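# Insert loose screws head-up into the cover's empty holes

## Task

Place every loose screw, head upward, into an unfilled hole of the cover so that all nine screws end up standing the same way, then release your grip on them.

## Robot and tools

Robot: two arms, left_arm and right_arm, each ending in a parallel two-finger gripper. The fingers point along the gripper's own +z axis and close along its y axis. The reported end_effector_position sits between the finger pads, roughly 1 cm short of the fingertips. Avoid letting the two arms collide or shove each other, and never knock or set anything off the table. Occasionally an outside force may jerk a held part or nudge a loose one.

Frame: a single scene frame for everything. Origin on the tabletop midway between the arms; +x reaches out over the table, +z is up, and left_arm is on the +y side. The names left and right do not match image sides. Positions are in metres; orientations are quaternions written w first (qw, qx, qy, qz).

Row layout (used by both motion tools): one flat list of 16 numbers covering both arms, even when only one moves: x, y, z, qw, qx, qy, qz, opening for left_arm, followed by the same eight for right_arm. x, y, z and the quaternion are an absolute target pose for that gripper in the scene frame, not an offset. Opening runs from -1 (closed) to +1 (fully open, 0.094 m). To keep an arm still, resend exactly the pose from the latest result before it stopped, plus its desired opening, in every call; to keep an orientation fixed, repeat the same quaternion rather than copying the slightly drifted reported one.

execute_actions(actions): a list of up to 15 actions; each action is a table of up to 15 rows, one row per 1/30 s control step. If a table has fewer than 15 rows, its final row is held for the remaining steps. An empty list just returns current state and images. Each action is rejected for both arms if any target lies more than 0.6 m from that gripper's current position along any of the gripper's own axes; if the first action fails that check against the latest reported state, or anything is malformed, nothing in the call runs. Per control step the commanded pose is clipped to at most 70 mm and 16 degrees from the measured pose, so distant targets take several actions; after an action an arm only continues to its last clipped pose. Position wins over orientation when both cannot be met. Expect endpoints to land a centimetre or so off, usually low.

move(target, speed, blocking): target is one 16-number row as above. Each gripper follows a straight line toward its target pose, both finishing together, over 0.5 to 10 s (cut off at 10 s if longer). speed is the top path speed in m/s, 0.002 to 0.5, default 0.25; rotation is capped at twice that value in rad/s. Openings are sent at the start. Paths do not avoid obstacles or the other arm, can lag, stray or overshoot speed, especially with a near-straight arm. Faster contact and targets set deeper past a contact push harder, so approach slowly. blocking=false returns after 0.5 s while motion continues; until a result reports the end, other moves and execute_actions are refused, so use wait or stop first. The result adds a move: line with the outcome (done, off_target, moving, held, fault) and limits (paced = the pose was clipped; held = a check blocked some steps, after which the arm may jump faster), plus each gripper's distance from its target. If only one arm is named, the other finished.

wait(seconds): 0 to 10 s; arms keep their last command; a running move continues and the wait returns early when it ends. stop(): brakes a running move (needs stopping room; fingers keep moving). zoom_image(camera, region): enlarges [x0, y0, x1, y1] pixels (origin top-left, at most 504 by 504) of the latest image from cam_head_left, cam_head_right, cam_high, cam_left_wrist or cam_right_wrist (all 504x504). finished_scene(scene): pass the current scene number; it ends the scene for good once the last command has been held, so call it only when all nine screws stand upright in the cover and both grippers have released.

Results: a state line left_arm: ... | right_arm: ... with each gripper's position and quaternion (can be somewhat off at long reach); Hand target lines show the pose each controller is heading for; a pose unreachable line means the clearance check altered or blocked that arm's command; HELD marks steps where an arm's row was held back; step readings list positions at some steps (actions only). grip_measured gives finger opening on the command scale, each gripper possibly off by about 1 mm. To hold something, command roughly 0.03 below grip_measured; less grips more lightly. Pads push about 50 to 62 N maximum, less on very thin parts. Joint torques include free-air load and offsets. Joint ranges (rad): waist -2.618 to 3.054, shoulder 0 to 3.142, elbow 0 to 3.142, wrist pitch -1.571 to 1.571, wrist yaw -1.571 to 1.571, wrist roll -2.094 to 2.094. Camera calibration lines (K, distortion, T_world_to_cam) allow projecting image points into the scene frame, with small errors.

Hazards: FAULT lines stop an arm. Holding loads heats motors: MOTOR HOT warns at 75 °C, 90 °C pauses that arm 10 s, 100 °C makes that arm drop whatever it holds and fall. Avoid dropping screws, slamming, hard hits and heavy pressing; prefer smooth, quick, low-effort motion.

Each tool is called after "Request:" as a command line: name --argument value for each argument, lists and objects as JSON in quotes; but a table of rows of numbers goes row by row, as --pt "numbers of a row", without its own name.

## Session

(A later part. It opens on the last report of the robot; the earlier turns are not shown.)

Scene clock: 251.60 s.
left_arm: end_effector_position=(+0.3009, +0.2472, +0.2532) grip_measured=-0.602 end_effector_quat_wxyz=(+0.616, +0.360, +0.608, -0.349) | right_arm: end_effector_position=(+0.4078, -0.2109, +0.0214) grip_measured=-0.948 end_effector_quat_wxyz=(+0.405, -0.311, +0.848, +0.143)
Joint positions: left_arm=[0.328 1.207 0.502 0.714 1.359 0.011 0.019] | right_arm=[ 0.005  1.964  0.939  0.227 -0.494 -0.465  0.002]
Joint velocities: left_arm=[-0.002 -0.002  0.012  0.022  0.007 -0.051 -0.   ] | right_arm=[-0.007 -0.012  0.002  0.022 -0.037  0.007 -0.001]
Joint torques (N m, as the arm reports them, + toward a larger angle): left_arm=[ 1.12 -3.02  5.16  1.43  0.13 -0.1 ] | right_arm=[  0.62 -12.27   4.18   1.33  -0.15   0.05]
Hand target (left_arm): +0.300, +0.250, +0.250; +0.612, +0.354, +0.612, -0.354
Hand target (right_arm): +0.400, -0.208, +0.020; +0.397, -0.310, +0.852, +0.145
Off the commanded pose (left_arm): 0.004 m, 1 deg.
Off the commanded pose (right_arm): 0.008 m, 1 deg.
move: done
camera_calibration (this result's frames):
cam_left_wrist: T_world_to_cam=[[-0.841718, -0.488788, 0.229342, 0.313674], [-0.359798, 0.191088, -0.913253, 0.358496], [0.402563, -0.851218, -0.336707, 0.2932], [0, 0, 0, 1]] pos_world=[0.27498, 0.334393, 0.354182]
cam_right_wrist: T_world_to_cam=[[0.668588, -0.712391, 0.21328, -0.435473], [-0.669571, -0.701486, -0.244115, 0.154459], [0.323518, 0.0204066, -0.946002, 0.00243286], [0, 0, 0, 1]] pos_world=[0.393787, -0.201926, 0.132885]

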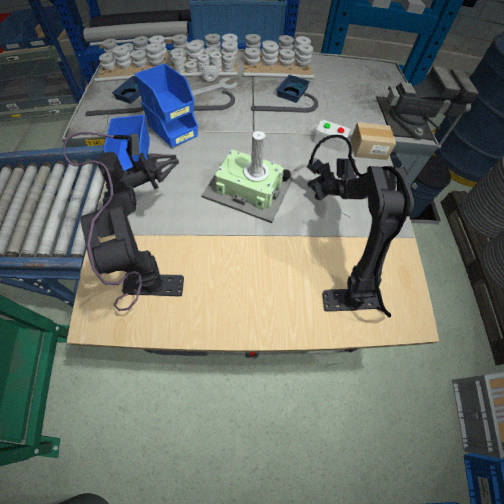

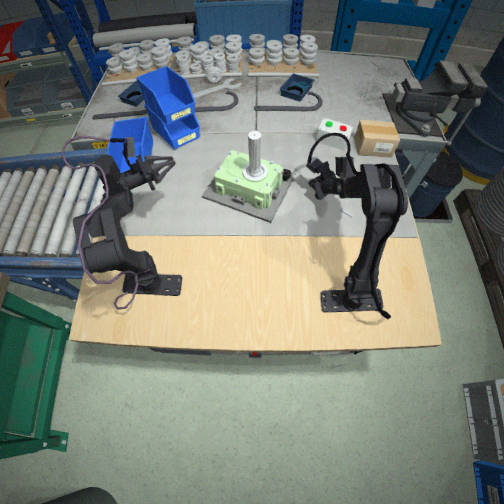

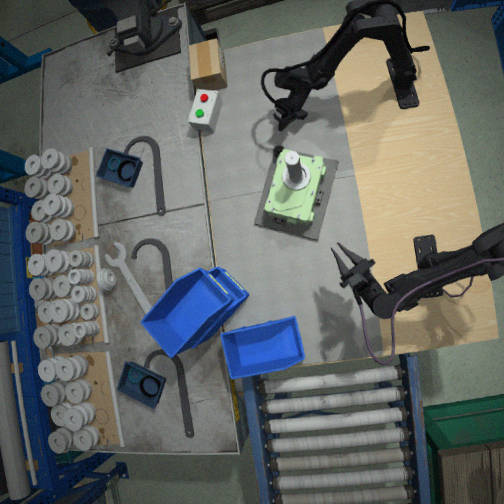

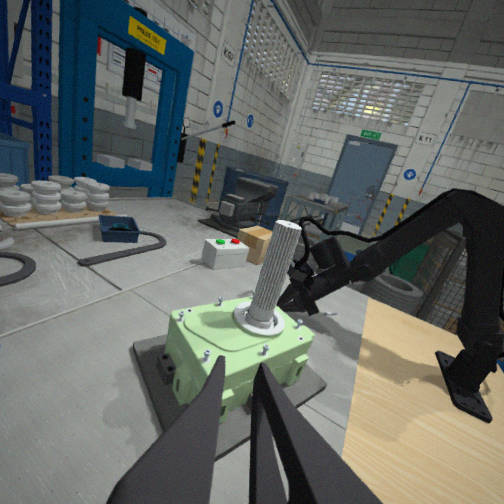

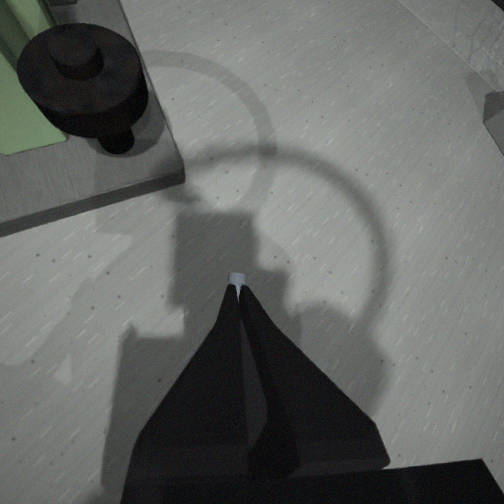

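Request:
move --target '[0.3,0.25,0.25,0.612,0.354,0.612,-0.354,-0.6,0.25,-0.19,0.02,0.397,-0.31,0.851,0.145,-1]' --speed 0.07

Request:
move --target '[0.3,0.25,0.25,0.612,0.354,0.612,-0.354,-0.6,0.25,-0.19,0.02,0.397,-0.31,0.851,0.145,-0.6]'

Request:
move --target '[0.3,0.25,0.25,0.612,0.354,0.612,-0.354,-0.6,0.262,-0.187,0.06,0.397,-0.31,0.851,0.145,-0.6]' --speed 0.1

Request:
move --target '[0.3,0.25,0.25,0.612,0.354,0.612,-0.354,-0.6,0.262,-0.187,0.04,-0.203,-0.334,0.917,-0.074,-0.6]'

Scene clock: 254.40 s.
left_arm: end_effector_position=(+0.3009, +0.2472, +0.2532) grip_measured=-0.602 end_effector_quat_wxyz=(+0.616, +0.360, +0.608, -0.349) | right_arm: end_effector_position=(+0.2565, -0.1897, +0.0199) grip_measured=-0.948 end_effector_quat_wxyz=(+0.400, -0.310, +0.850, +0.143)
Joint positions: left_arm=[0.328 1.207 0.502 0.714 1.359 0.011 0.019] | right_arm=[ 0.136  1.479  0.329  0.384 -0.399 -0.364  0.002]
Joint velocities: left_arm=[ 0.002  0.002 -0.017 -0.007  0.125  0.022 -0.   ] | right_arm=[-0.007  0.002 -0.012 -0.022  0.022 -0.007  0.001]
Joint torques (N m, as the arm reports them, + toward a larger angle): left_arm=[ 1.13 -3.03  5.19  1.42  0.12 -0.1 ] | right_arm=[ 0.61 -6.91  4.09  1.35 -0.15  0.01]
Hand target (left_arm): +0.300, +0.250, +0.250; +0.612, +0.354, +0.612, -0.354
Hand target (right_arm): +0.250, -0.189, +0.020; +0.397, -0.310, +0.851, +0.145
Off the commanded pose (left_arm): 0.004 m, 1 deg.
Off the commanded pose (right_arm): 0.007 m, 0 deg.
move: done
camera_calibration (this result's frames):
cam_left_wrist: T_world_to_cam=[[-0.841718, -0.488788, 0.229342, 0.313674], [-0.359798, 0.191088, -0.913253, 0.358496], [0.402563, -0.851218, -0.336707, 0.2932], [0, 0, 0, 1]] pos_world=[0.27498, 0.334393, 0.354182]
cam_right_wrist: T_world_to_cam=[[0.670686, -0.712138, 0.207462, -0.319326], [-0.672449, -0.701804, -0.235125, 0.068079], [0.313039, 0.018187, -0.949566, 0.0518702], [0, 0, 0, 1]] pos_world=[0.24371, -0.18057, 0.131509]

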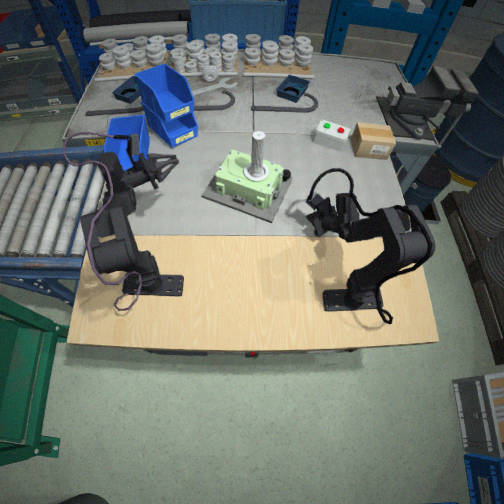

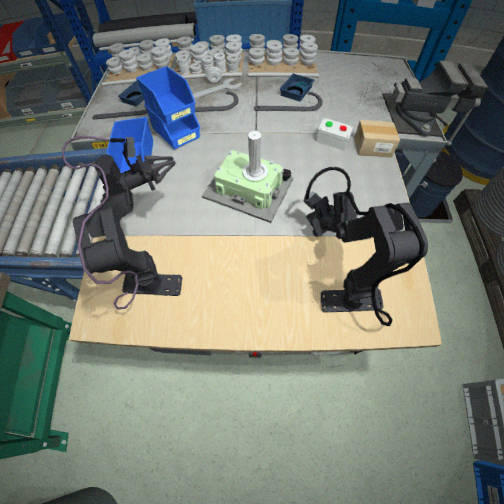

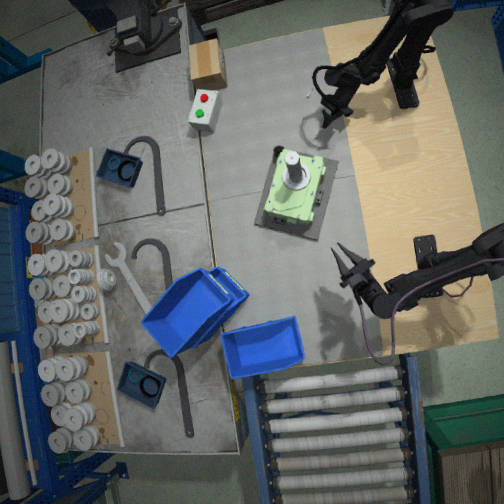

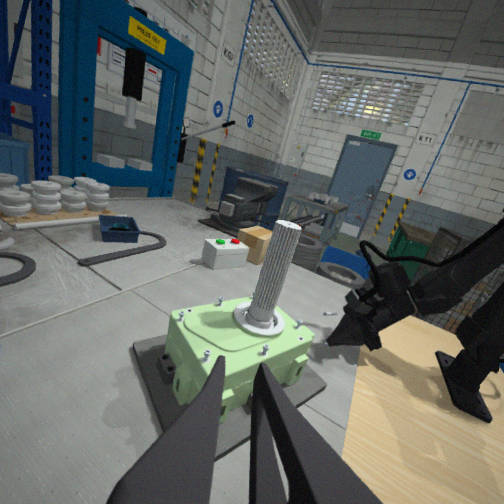

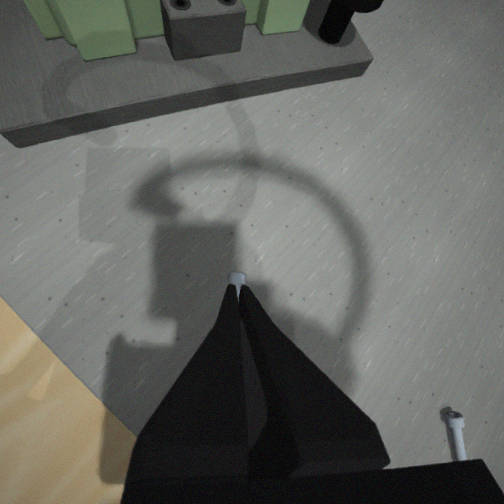

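Scene clock: 255.10 s.
left_arm: end_effector_position=(+0.3009, +0.2472, +0.2532) grip_measured=-0.602 end_effector_quat_wxyz=(+0.616, +0.360, +0.608, -0.349) | right_arm: end_effector_position=(+0.2565, -0.1897, +0.0199) grip_measured=-0.602 end_effector_quat_wxyz=(+0.400, -0.310, +0.850, +0.143)
Joint positions: left_arm=[0.328 1.207 0.502 0.714 1.359 0.011 0.019] | right_arm=[ 0.136  1.479  0.329  0.384 -0.399 -0.364  0.019]
Joint velocities: left_arm=[ 0.017  0.002 -0.022  0.066 -0.007 -0.022 -0.   ] | right_arm=[-0.007  0.002 -0.007 -0.022 -0.037 -0.022  0.   ]
Joint torques (N m, as the arm reports them, + toward a larger angle): left_arm=[ 1.13 -3.01  5.18  1.42  0.13 -0.1 ] | right_arm=[ 0.2  -6.94  4.02  1.35 -0.17  0.02]
Hand target (left_arm): +0.300, +0.250, +0.250; +0.612, +0.354, +0.612, -0.354
Hand target (right_arm): +0.250, -0.190, +0.020; +0.397, -0.310, +0.851, +0.145
Off the commanded pose (left_arm): 0.004 m, 1 deg.
Off the commanded pose (right_arm): 0.007 m, 0 deg.
move: done
camera_calibration (this result's frames):
cam_left_wrist: T_world_to_cam=[[-0.841718, -0.488788, 0.229342, 0.313674], [-0.359798, 0.191088, -0.913253, 0.358496], [0.402563, -0.851218, -0.336707, 0.2932], [0, 0, 0, 1]] pos_world=[0.27498, 0.334393, 0.354182]
cam_right_wrist: T_world_to_cam=[[0.670686, -0.712138, 0.207462, -0.319326], [-0.672449, -0.701804, -0.235125, 0.068079], [0.313039, 0.018187, -0.949566, 0.0518702], [0, 0, 0, 1]] pos_world=[0.24371, -0.18057, 0.131509]

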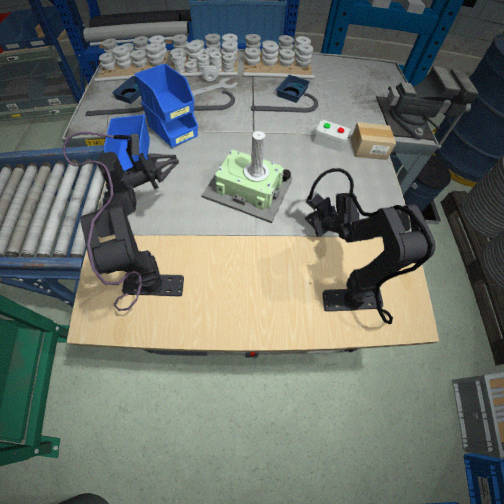

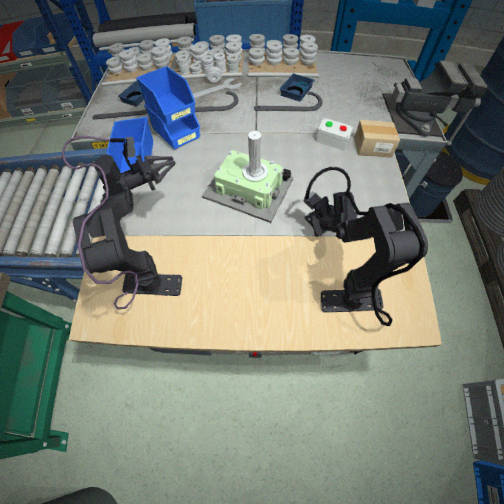

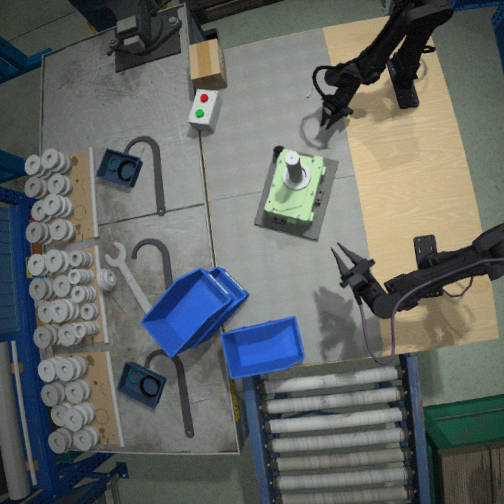

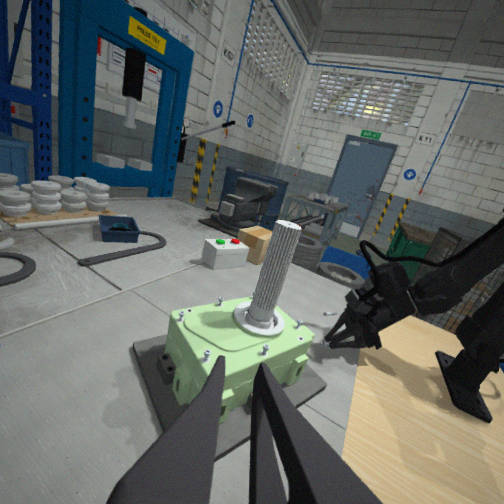

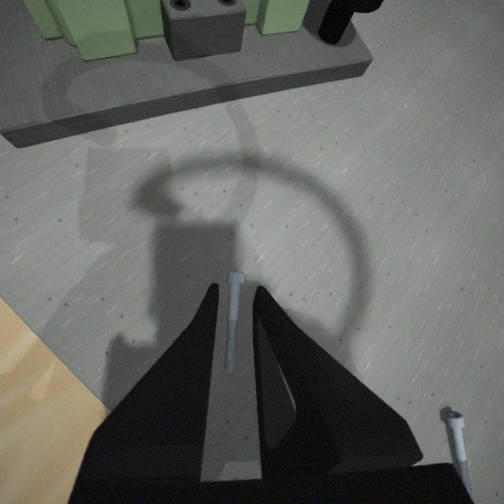

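Scene clock: 256.20 s.
left_arm: end_effector_position=(+0.3009, +0.2472, +0.2532) grip_measured=-0.602 end_effector_quat_wxyz=(+0.616, +0.360, +0.608, -0.349) | right_arm: end_effector_position=(+0.2589, -0.1895, +0.0499) grip_measured=-0.602 end_effector_quat_wxyz=(+0.389, -0.308, +0.856, +0.145)
Joint positions: left_arm=[0.328 1.207 0.502 0.714 1.359 0.011 0.019] | right_arm=[ 0.136  1.347  0.422  0.136 -0.398 -0.361  0.019]
Joint velocities: left_arm=[-0.002 -0.022 -0.007  0.022  0.066 -0.051 -0.   ] | right_arm=[-0.012 -0.007 -0.007 -0.007 -0.007 -0.007 -0.001]
Joint torques (N m, as the arm reports them, + toward a larger angle): left_arm=[ 1.14 -3.01  5.19  1.42  0.12 -0.11] | right_arm=[ 0.46 -6.04  7.84  1.27 -0.16  0.03]
Hand target (left_arm): +0.300, +0.250, +0.250; +0.612, +0.354, +0.612, -0.354
Hand target (right_arm): +0.262, -0.187, +0.060; +0.397, -0.310, +0.851, +0.145
Off the commanded pose (left_arm): 0.004 m, 1 deg.
Off the commanded pose (right_arm): 0.011 m, 1 deg.
move: off_target (right_arm)
camera_calibration (this result's frames):
cam_left_wrist: T_world_to_cam=[[-0.841718, -0.488788, 0.229342, 0.313674], [-0.359798, 0.191088, -0.913253, 0.358496], [0.402563, -0.851218, -0.336707, 0.2932], [0, 0, 0, 1]] pos_world=[0.27498, 0.334393, 0.354182]
cam_right_wrist: T_world_to_cam=[[0.673999, -0.713004, 0.193263, -0.327311], [-0.679632, -0.701015, -0.216053, 0.0779273], [0.289527, 0.0142716, -0.957063, 0.085331], [0, 0, 0, 1]] pos_world=[0.248863, -0.179963, 0.161761]

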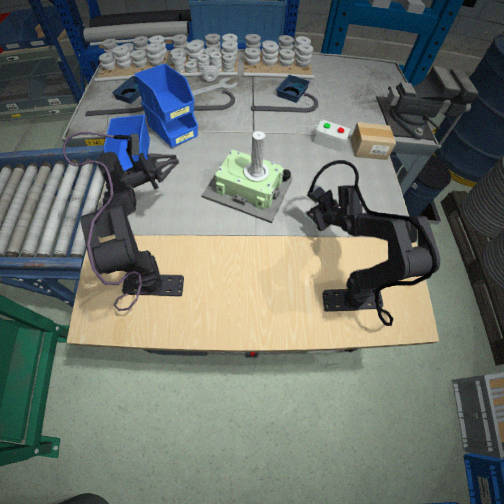

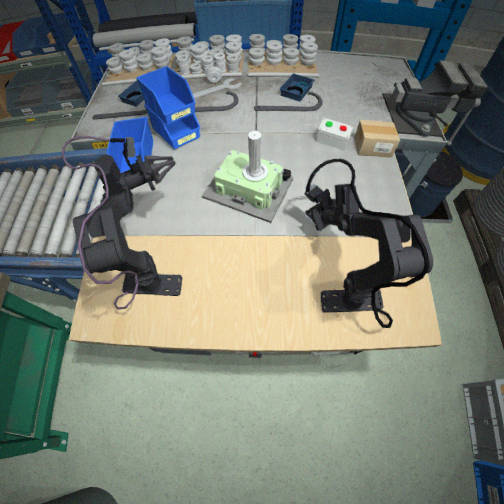

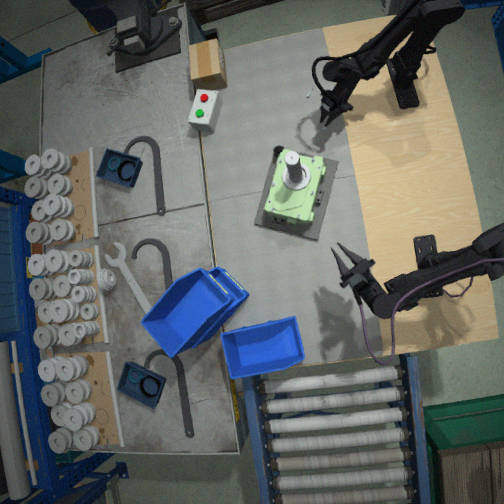

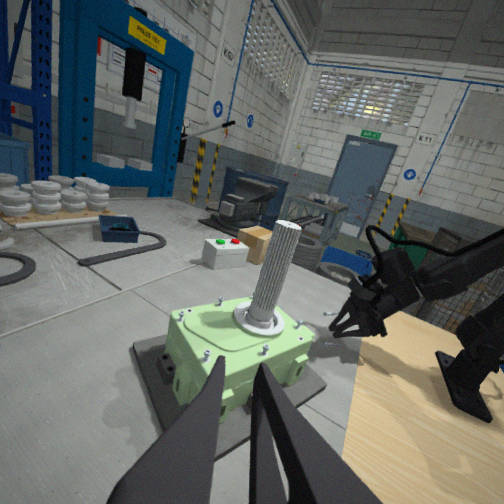

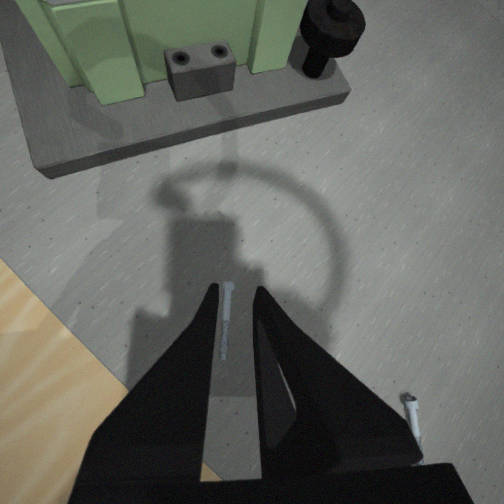

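Scene clock: 259.47 s.
left_arm: end_effector_position=(+0.3009, +0.2472, +0.2532) grip_measured=-0.602 end_effector_quat_wxyz=(+0.616, +0.360, +0.608, -0.349) | right_arm: end_effector_position=(+0.2598, -0.1895, +0.0396) grip_measured=-0.602 end_effector_quat_wxyz=(-0.204, -0.328, +0.920, -0.066)
Joint positions: left_arm=[0.328 1.207 0.502 0.714 1.359 0.011 0.019] | right_arm=[ 0.398  2.253  1.78  -1.521  0.096 -0.238  0.019]
Joint velocities: left_arm=[ 0.012 -0.002  0.007 -0.037  0.037  0.051 -0.   ] | right_arm=[-0.002  0.007 -0.002 -0.007  0.022  0.007  0.001]
Joint torques (N m, as the arm reports them, + toward a larger angle): left_arm=[ 1.12 -3.01  5.17  1.42  0.13 -0.1 ] | right_arm=[  0.52 -11.54   7.17  -0.57   0.09   0.03]
Hand target (left_arm): +0.300, +0.250, +0.250; +0.612, +0.354, +0.612, -0.354
Hand target (right_arm): +0.262, -0.187, +0.038; -0.205, -0.330, +0.919, -0.071
Off the commanded pose (left_arm): 0.004 m, 1 deg.
Off the commanded pose (right_arm): 0.003 m, 1 deg.
move: done
camera_calibration (this result's frames):
cam_left_wrist: T_world_to_cam=[[-0.841718, -0.488788, 0.229342, 0.313674], [-0.359798, 0.191088, -0.913253, 0.358496], [0.402563, -0.851218, -0.336707, 0.2932], [0, 0, 0, 1]] pos_world=[0.27498, 0.334393, 0.354182]
cam_right_wrist: T_world_to_cam=[[0.779638, -0.626066, -0.0143133, -0.328661], [-0.296553, -0.389234, 0.872097, -0.0072025], [-0.551562, -0.675676, -0.489123, 0.144431], [0, 0, 0, 1]] pos_world=[0.333763, -0.110979, 0.0722215]

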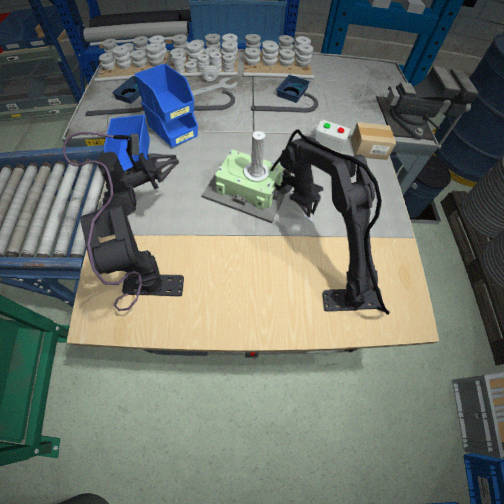

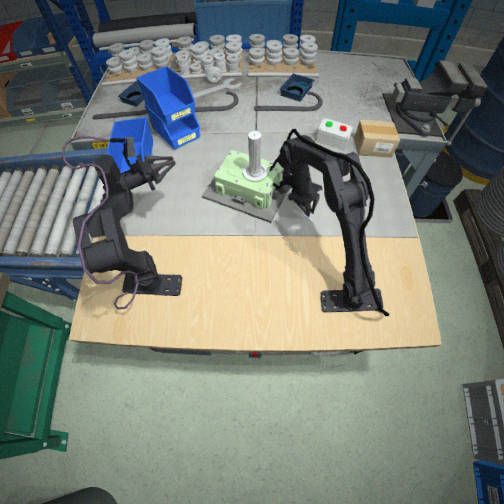

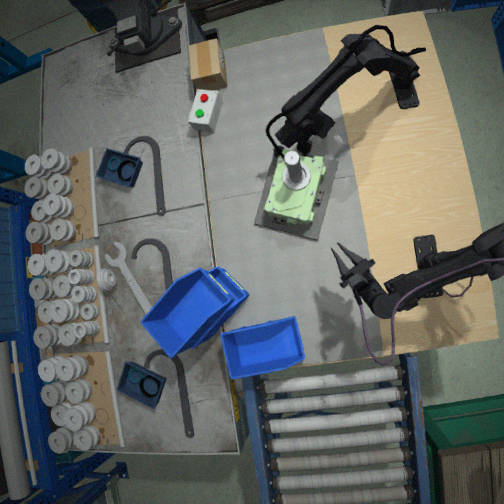

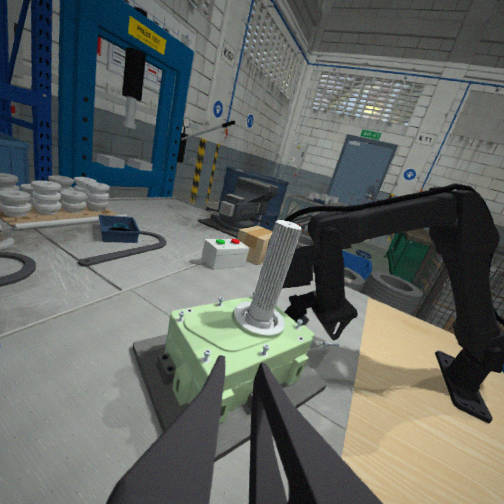

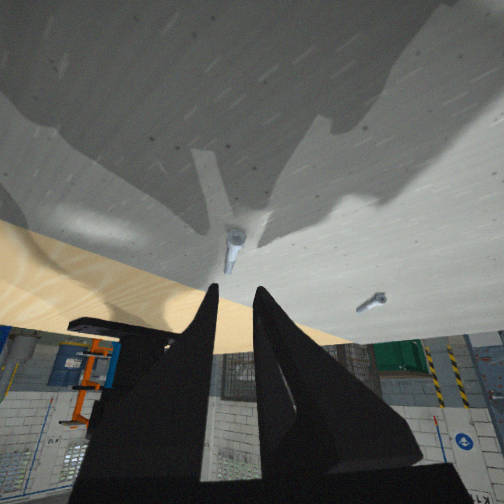

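Request:
move --target '[0.3,0.25,0.25,0.612,0.354,0.612,-0.354,-0.6,0.26,-0.1895,0.01,-0.203,-0.334,0.917,-0.074,-0.6]' --speed 0.03

Scene clock: 261.27 s.
left_arm: end_effector_position=(+0.3009, +0.2472, +0.2532) grip_measured=-0.602 end_effector_quat_wxyz=(+0.616, +0.360, +0.608, -0.349) | right_arm: end_effector_position=(+0.2637, -0.1894, +0.0196) grip_measured=-0.602 end_effector_quat_wxyz=(-0.193, -0.329, +0.922, -0.070)
Joint positions: left_arm=[0.328 1.207 0.502 0.714 1.359 0.011 0.019] | right_arm=[ 0.398  2.266  1.728 -1.433  0.105 -0.237  0.019]
Joint velocities: left_arm=[-0.007 -0.002 -0.007  0.081 -0.037 -0.051  0.001] | right_arm=[-0.017  0.002 -0.007  0.007  0.051 -0.007  0.001]
Joint torques (N m, as the arm reports them, + toward a larger angle): left_arm=[ 1.12 -3.02  5.17  1.42  0.13 -0.09] | right_arm=[  0.51 -11.37   4.11  -0.33   0.11  -0.04]
Hand target (left_arm): +0.300, +0.250, +0.250; +0.612, +0.354, +0.612, -0.354
Hand target (right_arm): +0.260, -0.190, +0.010; -0.203, -0.334, +0.917, -0.074
Off the commanded pose (left_arm): 0.004 m, 1 deg.
Off the commanded pose (right_arm): 0.010 m, 2 deg.
move: done
camera_calibration (this result's frames):
cam_left_wrist: T_world_to_cam=[[-0.841718, -0.488788, 0.229342, 0.313674], [-0.359798, 0.191088, -0.913253, 0.358496], [0.402563, -0.851218, -0.336707, 0.2932], [0, 0, 0, 1]] pos_world=[0.27498, 0.334393, 0.354182]
cam_right_wrist: T_world_to_cam=[[0.781748, -0.623586, 0.00336808, -0.332411], [-0.316378, -0.391956, 0.863873, 0.0163185], [-0.537378, -0.676396, -0.503699, 0.133301], [0, 0, 0, 1]] pos_world=[0.336658, -0.110726, 0.0541662]

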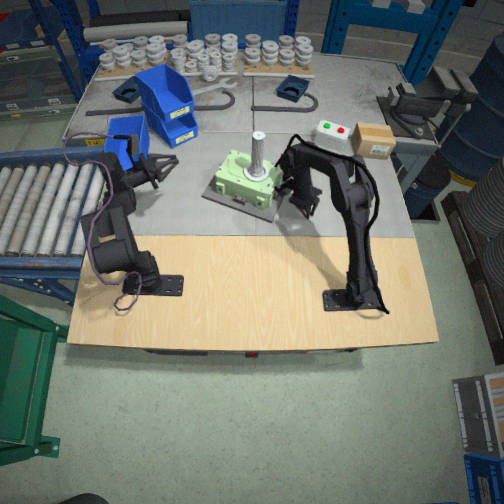

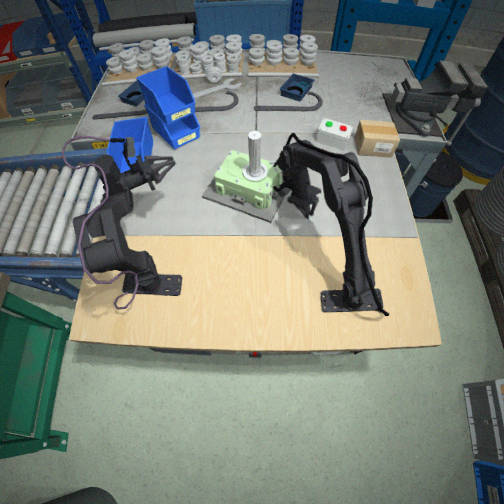

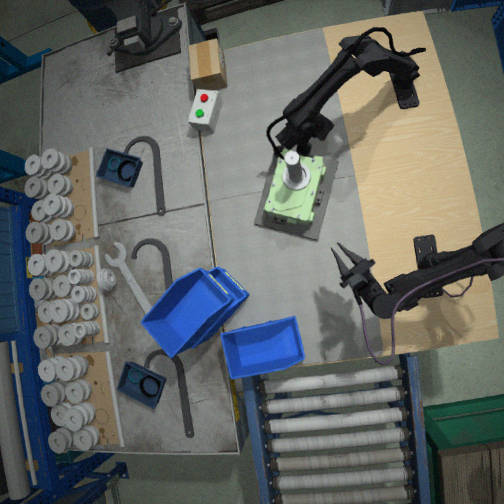

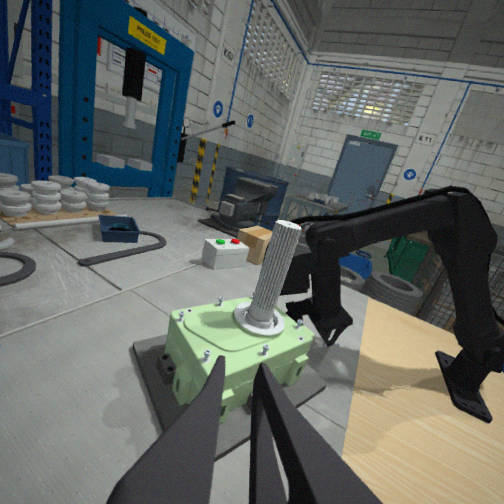

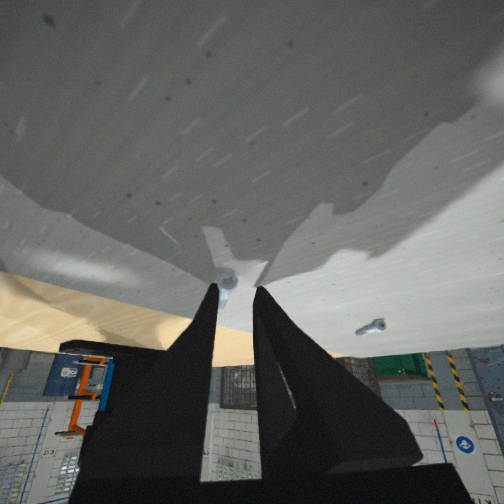

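Request:
move --target '[0.3,0.25,0.25,0.612,0.354,0.612,-0.354,-0.6,0.262,-0.1895,0.016,-0.203,-0.334,0.917,-0.074,-1]' --speed 0.03

Request:
move --target '[0.3,0.25,0.25,0.612,0.354,0.612,-0.354,-0.6,0.25,-0.2,0.12,-0.203,-0.334,0.917,-0.074,-1]' --speed 0.08

Request:
move --target '[0.3,0.25,0.25,0.612,0.354,0.612,-0.354,-0.6,0.25,-0.15,0.2,0.505,-0.288,0.793,0.184,-1]' --speed 0.15

Request:
zoom_image --camera "cam_high" --region '[230,110,370,250]'

Scene clock: 262.10 s.
left_arm: end_effector_position=(+0.3009, +0.2472, +0.2532) grip_measured=-0.602 end_effector_quat_wxyz=(+0.616, +0.360, +0.608, -0.349) | right_arm: end_effector_position=(+0.2623, -0.1902, +0.0206) grip_measured=-0.958 end_effector_quat_wxyz=(-0.196, -0.329, +0.921, -0.070)
Joint positions: left_arm=[0.328 1.207 0.502 0.714 1.359 0.011 0.019] | right_arm=[ 0.398  2.265  1.728 -1.441  0.105 -0.237  0.002]
Joint velocities: left_arm=[ 0.002 -0.002 -0.012  0.007 -0.007 -0.007 -0.   ] | right_arm=[ 0.002 -0.007  0.012 -0.066 -0.007 -0.051 -0.   ]
Joint torques (N m, as the arm reports them, + toward a larger angle): left_arm=[ 1.14 -3.02  5.17  1.43  0.12 -0.1 ] | right_arm=[  0.41 -11.35   6.08  -0.52   0.12  -0.07]
Hand target (left_arm): +0.300, +0.250, +0.250; +0.612, +0.354, +0.612, -0.354
Hand target (right_arm): +0.262, -0.189, +0.016; -0.203, -0.334, +0.917, -0.074
Off the commanded pose (left_arm): 0.004 m, 1 deg.
Off the commanded pose (right_arm): 0.005 m, 1 deg.
move: done
camera_calibration (this result's frames):
cam_left_wrist: T_world_to_cam=[[-0.841718, -0.488788, 0.229342, 0.313674], [-0.359798, 0.191088, -0.913253, 0.358496], [0.402563, -0.851218, -0.336707, 0.2932], [0, 0, 0, 1]] pos_world=[0.27498, 0.334393, 0.354182]
cam_right_wrist: T_world_to_cam=[[0.781947, -0.623344, 0.00104802, -0.331781], [-0.311402, -0.389177, 0.866932, 0.0139143], [-0.539989, -0.678221, -0.498426, 0.132753], [0, 0, 0, 1]] pos_world=[0.335453, -0.111363, 0.0544525]

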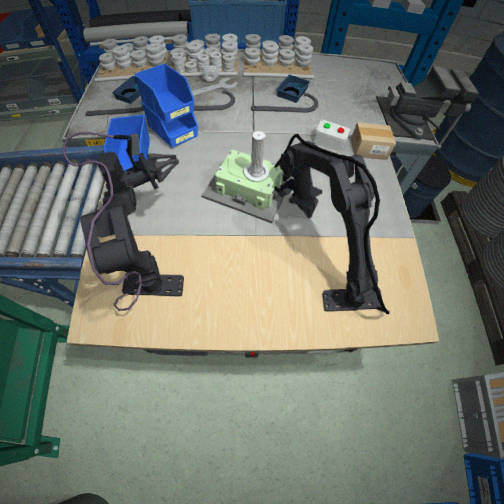

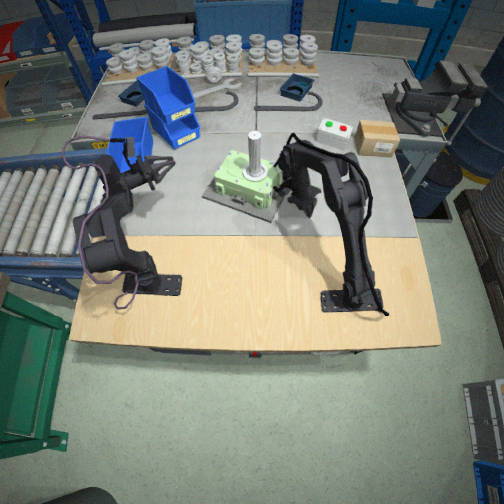

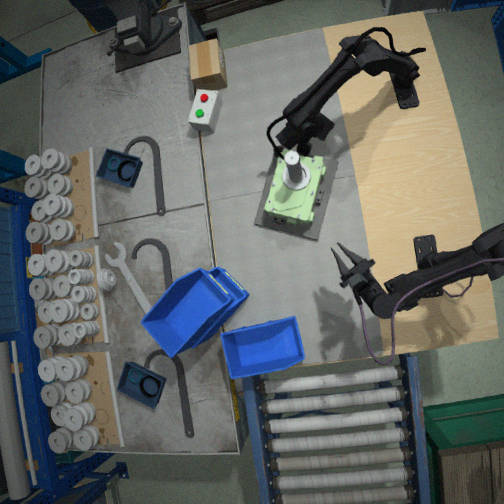

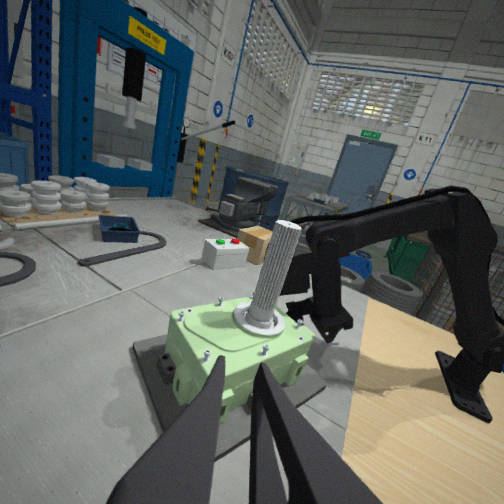

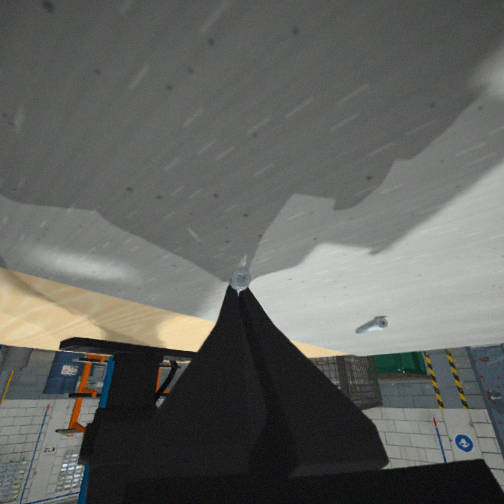

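Scene clock: 263.70 s.
left_arm: end_effector_position=(+0.3009, +0.2472, +0.2532) grip_measured=-0.602 end_effector_quat_wxyz=(+0.616, +0.360, +0.608, -0.349) | right_arm: end_effector_position=(+0.2541, -0.1958, +0.1174) grip_measured=-0.985 end_effector_quat_wxyz=(-0.113, -0.343, +0.930, -0.066)
Joint positions: left_arm=[0.328 1.207 0.502 0.714 1.359 0.011 0.019] | right_arm=[ 0.398  1.993  1.746 -1.561  0.115 -0.268  0.001]
Joint velocities: left_arm=[ 0.037  0.007 -0.007 -0.007 -0.007 -0.007  0.   ] | right_arm=[ 0.007 -0.007  0.007 -0.022 -0.051  0.037 -0.   ]
Joint torques (N m, as the arm reports them, + toward a larger angle): left_arm=[ 1.13 -3.01  5.16  1.42  0.13 -0.1 ] | right_arm=[ -0.16 -12.39   4.5   -0.18   0.13  -0.1 ]
Hand target (left_arm): +0.300, +0.250, +0.250; +0.612, +0.354, +0.612, -0.354
Hand target (right_arm): +0.250, -0.200, +0.119; -0.115, -0.345, +0.929, -0.069
Off the commanded pose (left_arm): 0.004 m, 1 deg.
Off the commanded pose (right_arm): 0.006 m, 11 deg.
joint sent to its limit (right arm) — the command would take joint 4 (wrist pitch) past its lower limit, so that joint was sent only as far as its limit.
move: off_target (right_arm)
camera_calibration (this result's frames):
cam_left_wrist: T_world_to_cam=[[-0.841718, -0.488788, 0.229342, 0.313674], [-0.359798, 0.191088, -0.913253, 0.358496], [0.402563, -0.851218, -0.336707, 0.2932], [0, 0, 0, 1]] pos_world=[0.27498, 0.334393, 0.354182]
cam_right_wrist: T_world_to_cam=[[0.795219, -0.60123, 0.0784116, -0.337046], [-0.423394, -0.458067, 0.781609, -0.0498174], [-0.434009, -0.65475, -0.618821, 0.164573], [0, 0, 0, 1]] pos_world=[0.31836, -0.117708, 0.167207]

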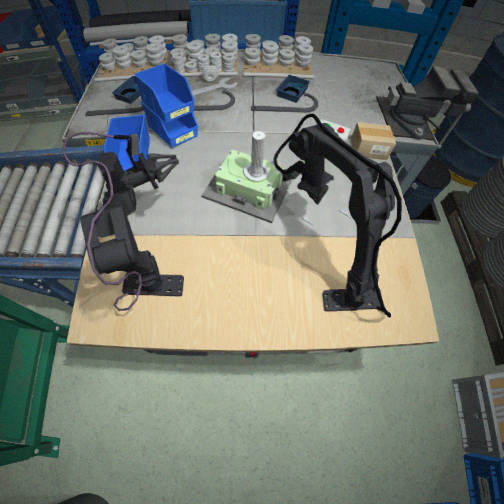

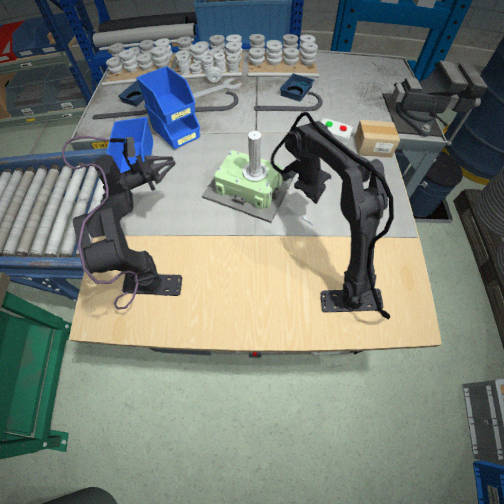

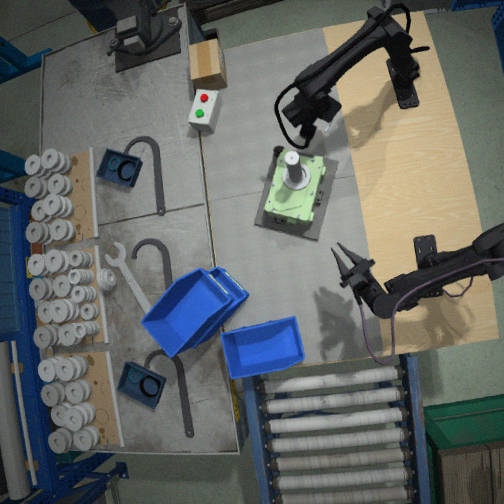

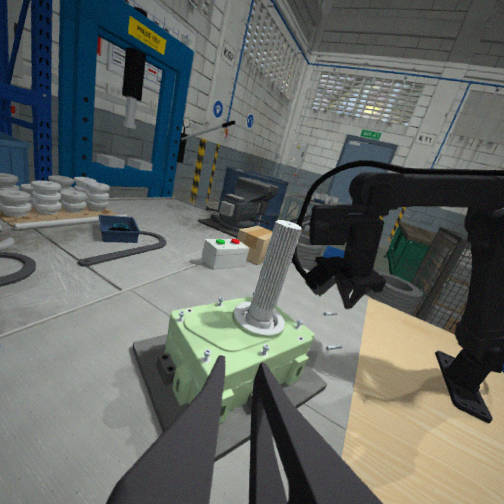

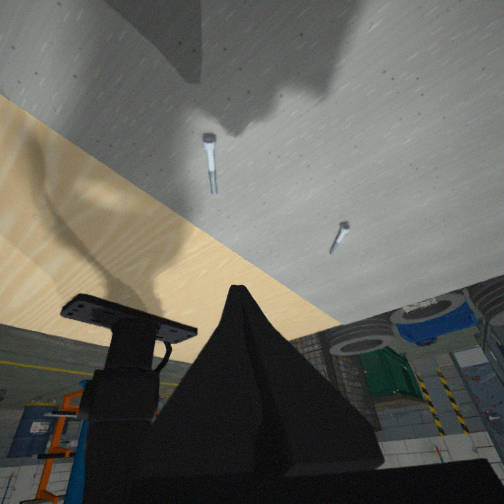

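Scene clock: 268.97 s.
left_arm: end_effector_position=(+0.3009, +0.2472, +0.2532) grip_measured=-0.602 end_effector_quat_wxyz=(+0.616, +0.360, +0.608, -0.349) | right_arm: end_effector_position=(+0.2536, -0.1476, +0.1995) grip_measured=-0.985 end_effector_quat_wxyz=(+0.500, -0.298, +0.793, +0.180)
Joint positions: left_arm=[0.328 1.207 0.502 0.714 1.359 0.011 0.019] | right_arm=[ 0.289  0.993  0.633 -0.122 -0.348 -0.189  0.001]
Joint velocities: left_arm=[ 0.007 -0.017 -0.012  0.037 -0.066 -0.022 -0.001] | right_arm=[-0.002  0.007  0.007 -0.007 -0.022  0.066  0.   ]
Joint torques (N m, as the arm reports them, + toward a larger angle): left_arm=[ 1.12 -3.03  5.18  1.42  0.13 -0.1 ] | right_arm=[-0.53 -4.62  6.46  1.77 -0.16  0.07]
Hand target (left_arm): +0.300, +0.250, +0.250; +0.612, +0.354, +0.612, -0.354
Hand target (right_arm): +0.250, -0.150, +0.202; +0.505, -0.294, +0.791, +0.184
Off the commanded pose (left_arm): 0.004 m, 1 deg.
Off the commanded pose (right_arm): 0.004 m, 1 deg.
move: done
camera_calibration (this result's frames):
cam_left_wrist: T_world_to_cam=[[-0.841718, -0.488788, 0.229342, 0.313674], [-0.359798, 0.191088, -0.913253, 0.358496], [0.402563, -0.851218, -0.336707, 0.2932], [0, 0, 0, 1]] pos_world=[0.27498, 0.334393, 0.354182]
cam_right_wrist: T_world_to_cam=[[0.64104, -0.734819, 0.221606, -0.323347], [-0.596165, -0.658569, -0.45921, 0.169716], [0.483379, 0.162258, -0.860242, 0.18284], [0, 0, 0, 1]] pos_world=[0.220076, -0.155498, 0.306877]

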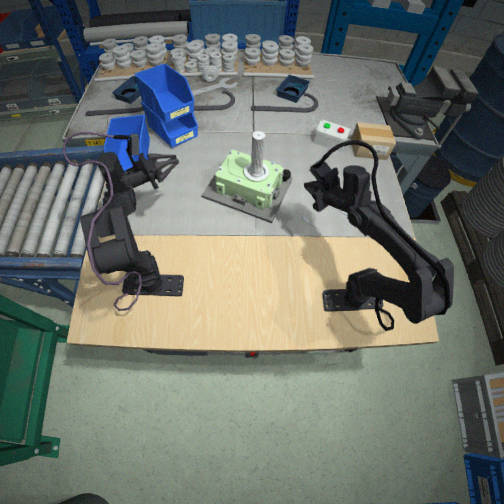

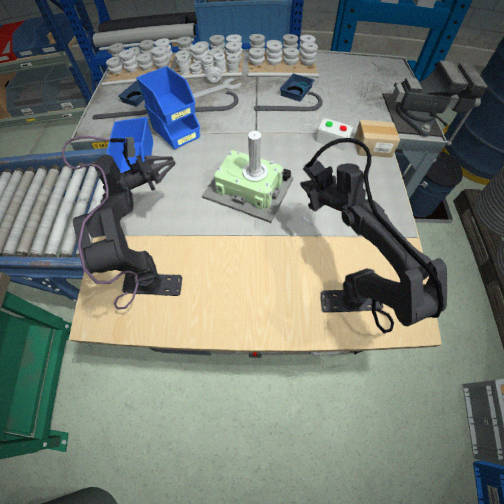

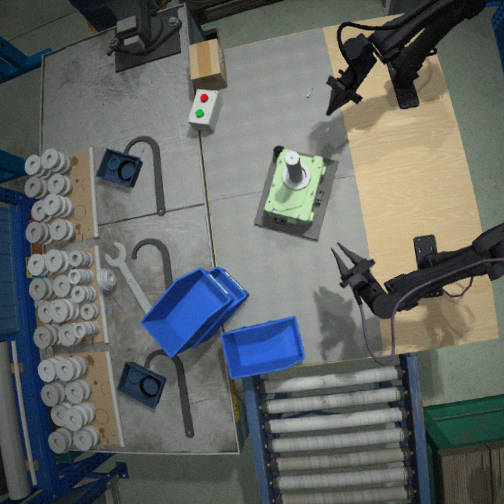

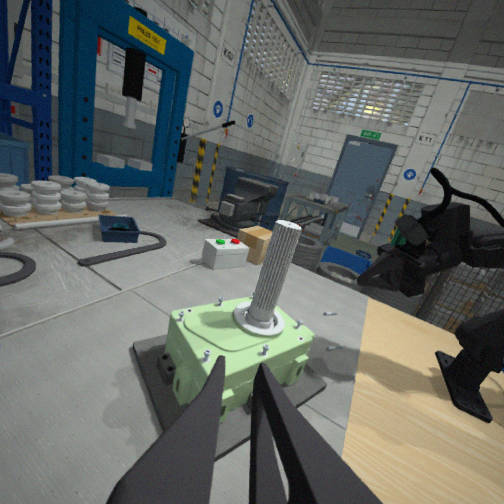

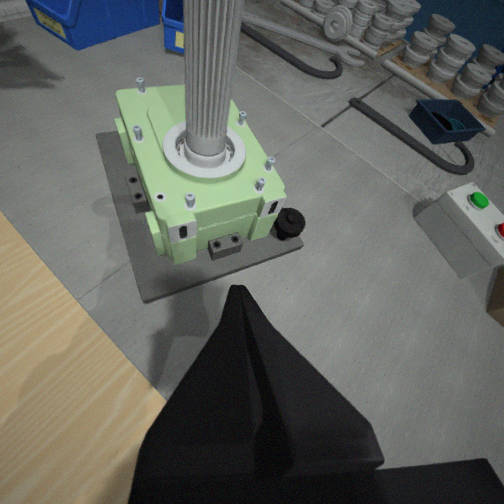

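Region (230, 110, 370, 250) of cam_high's 504x504 image, scaled by 3.600, with more detail than that image has.

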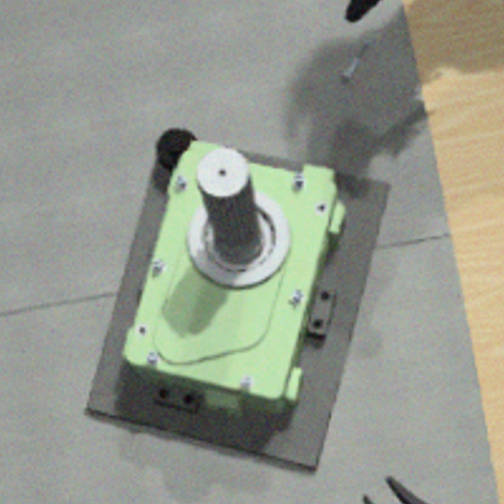

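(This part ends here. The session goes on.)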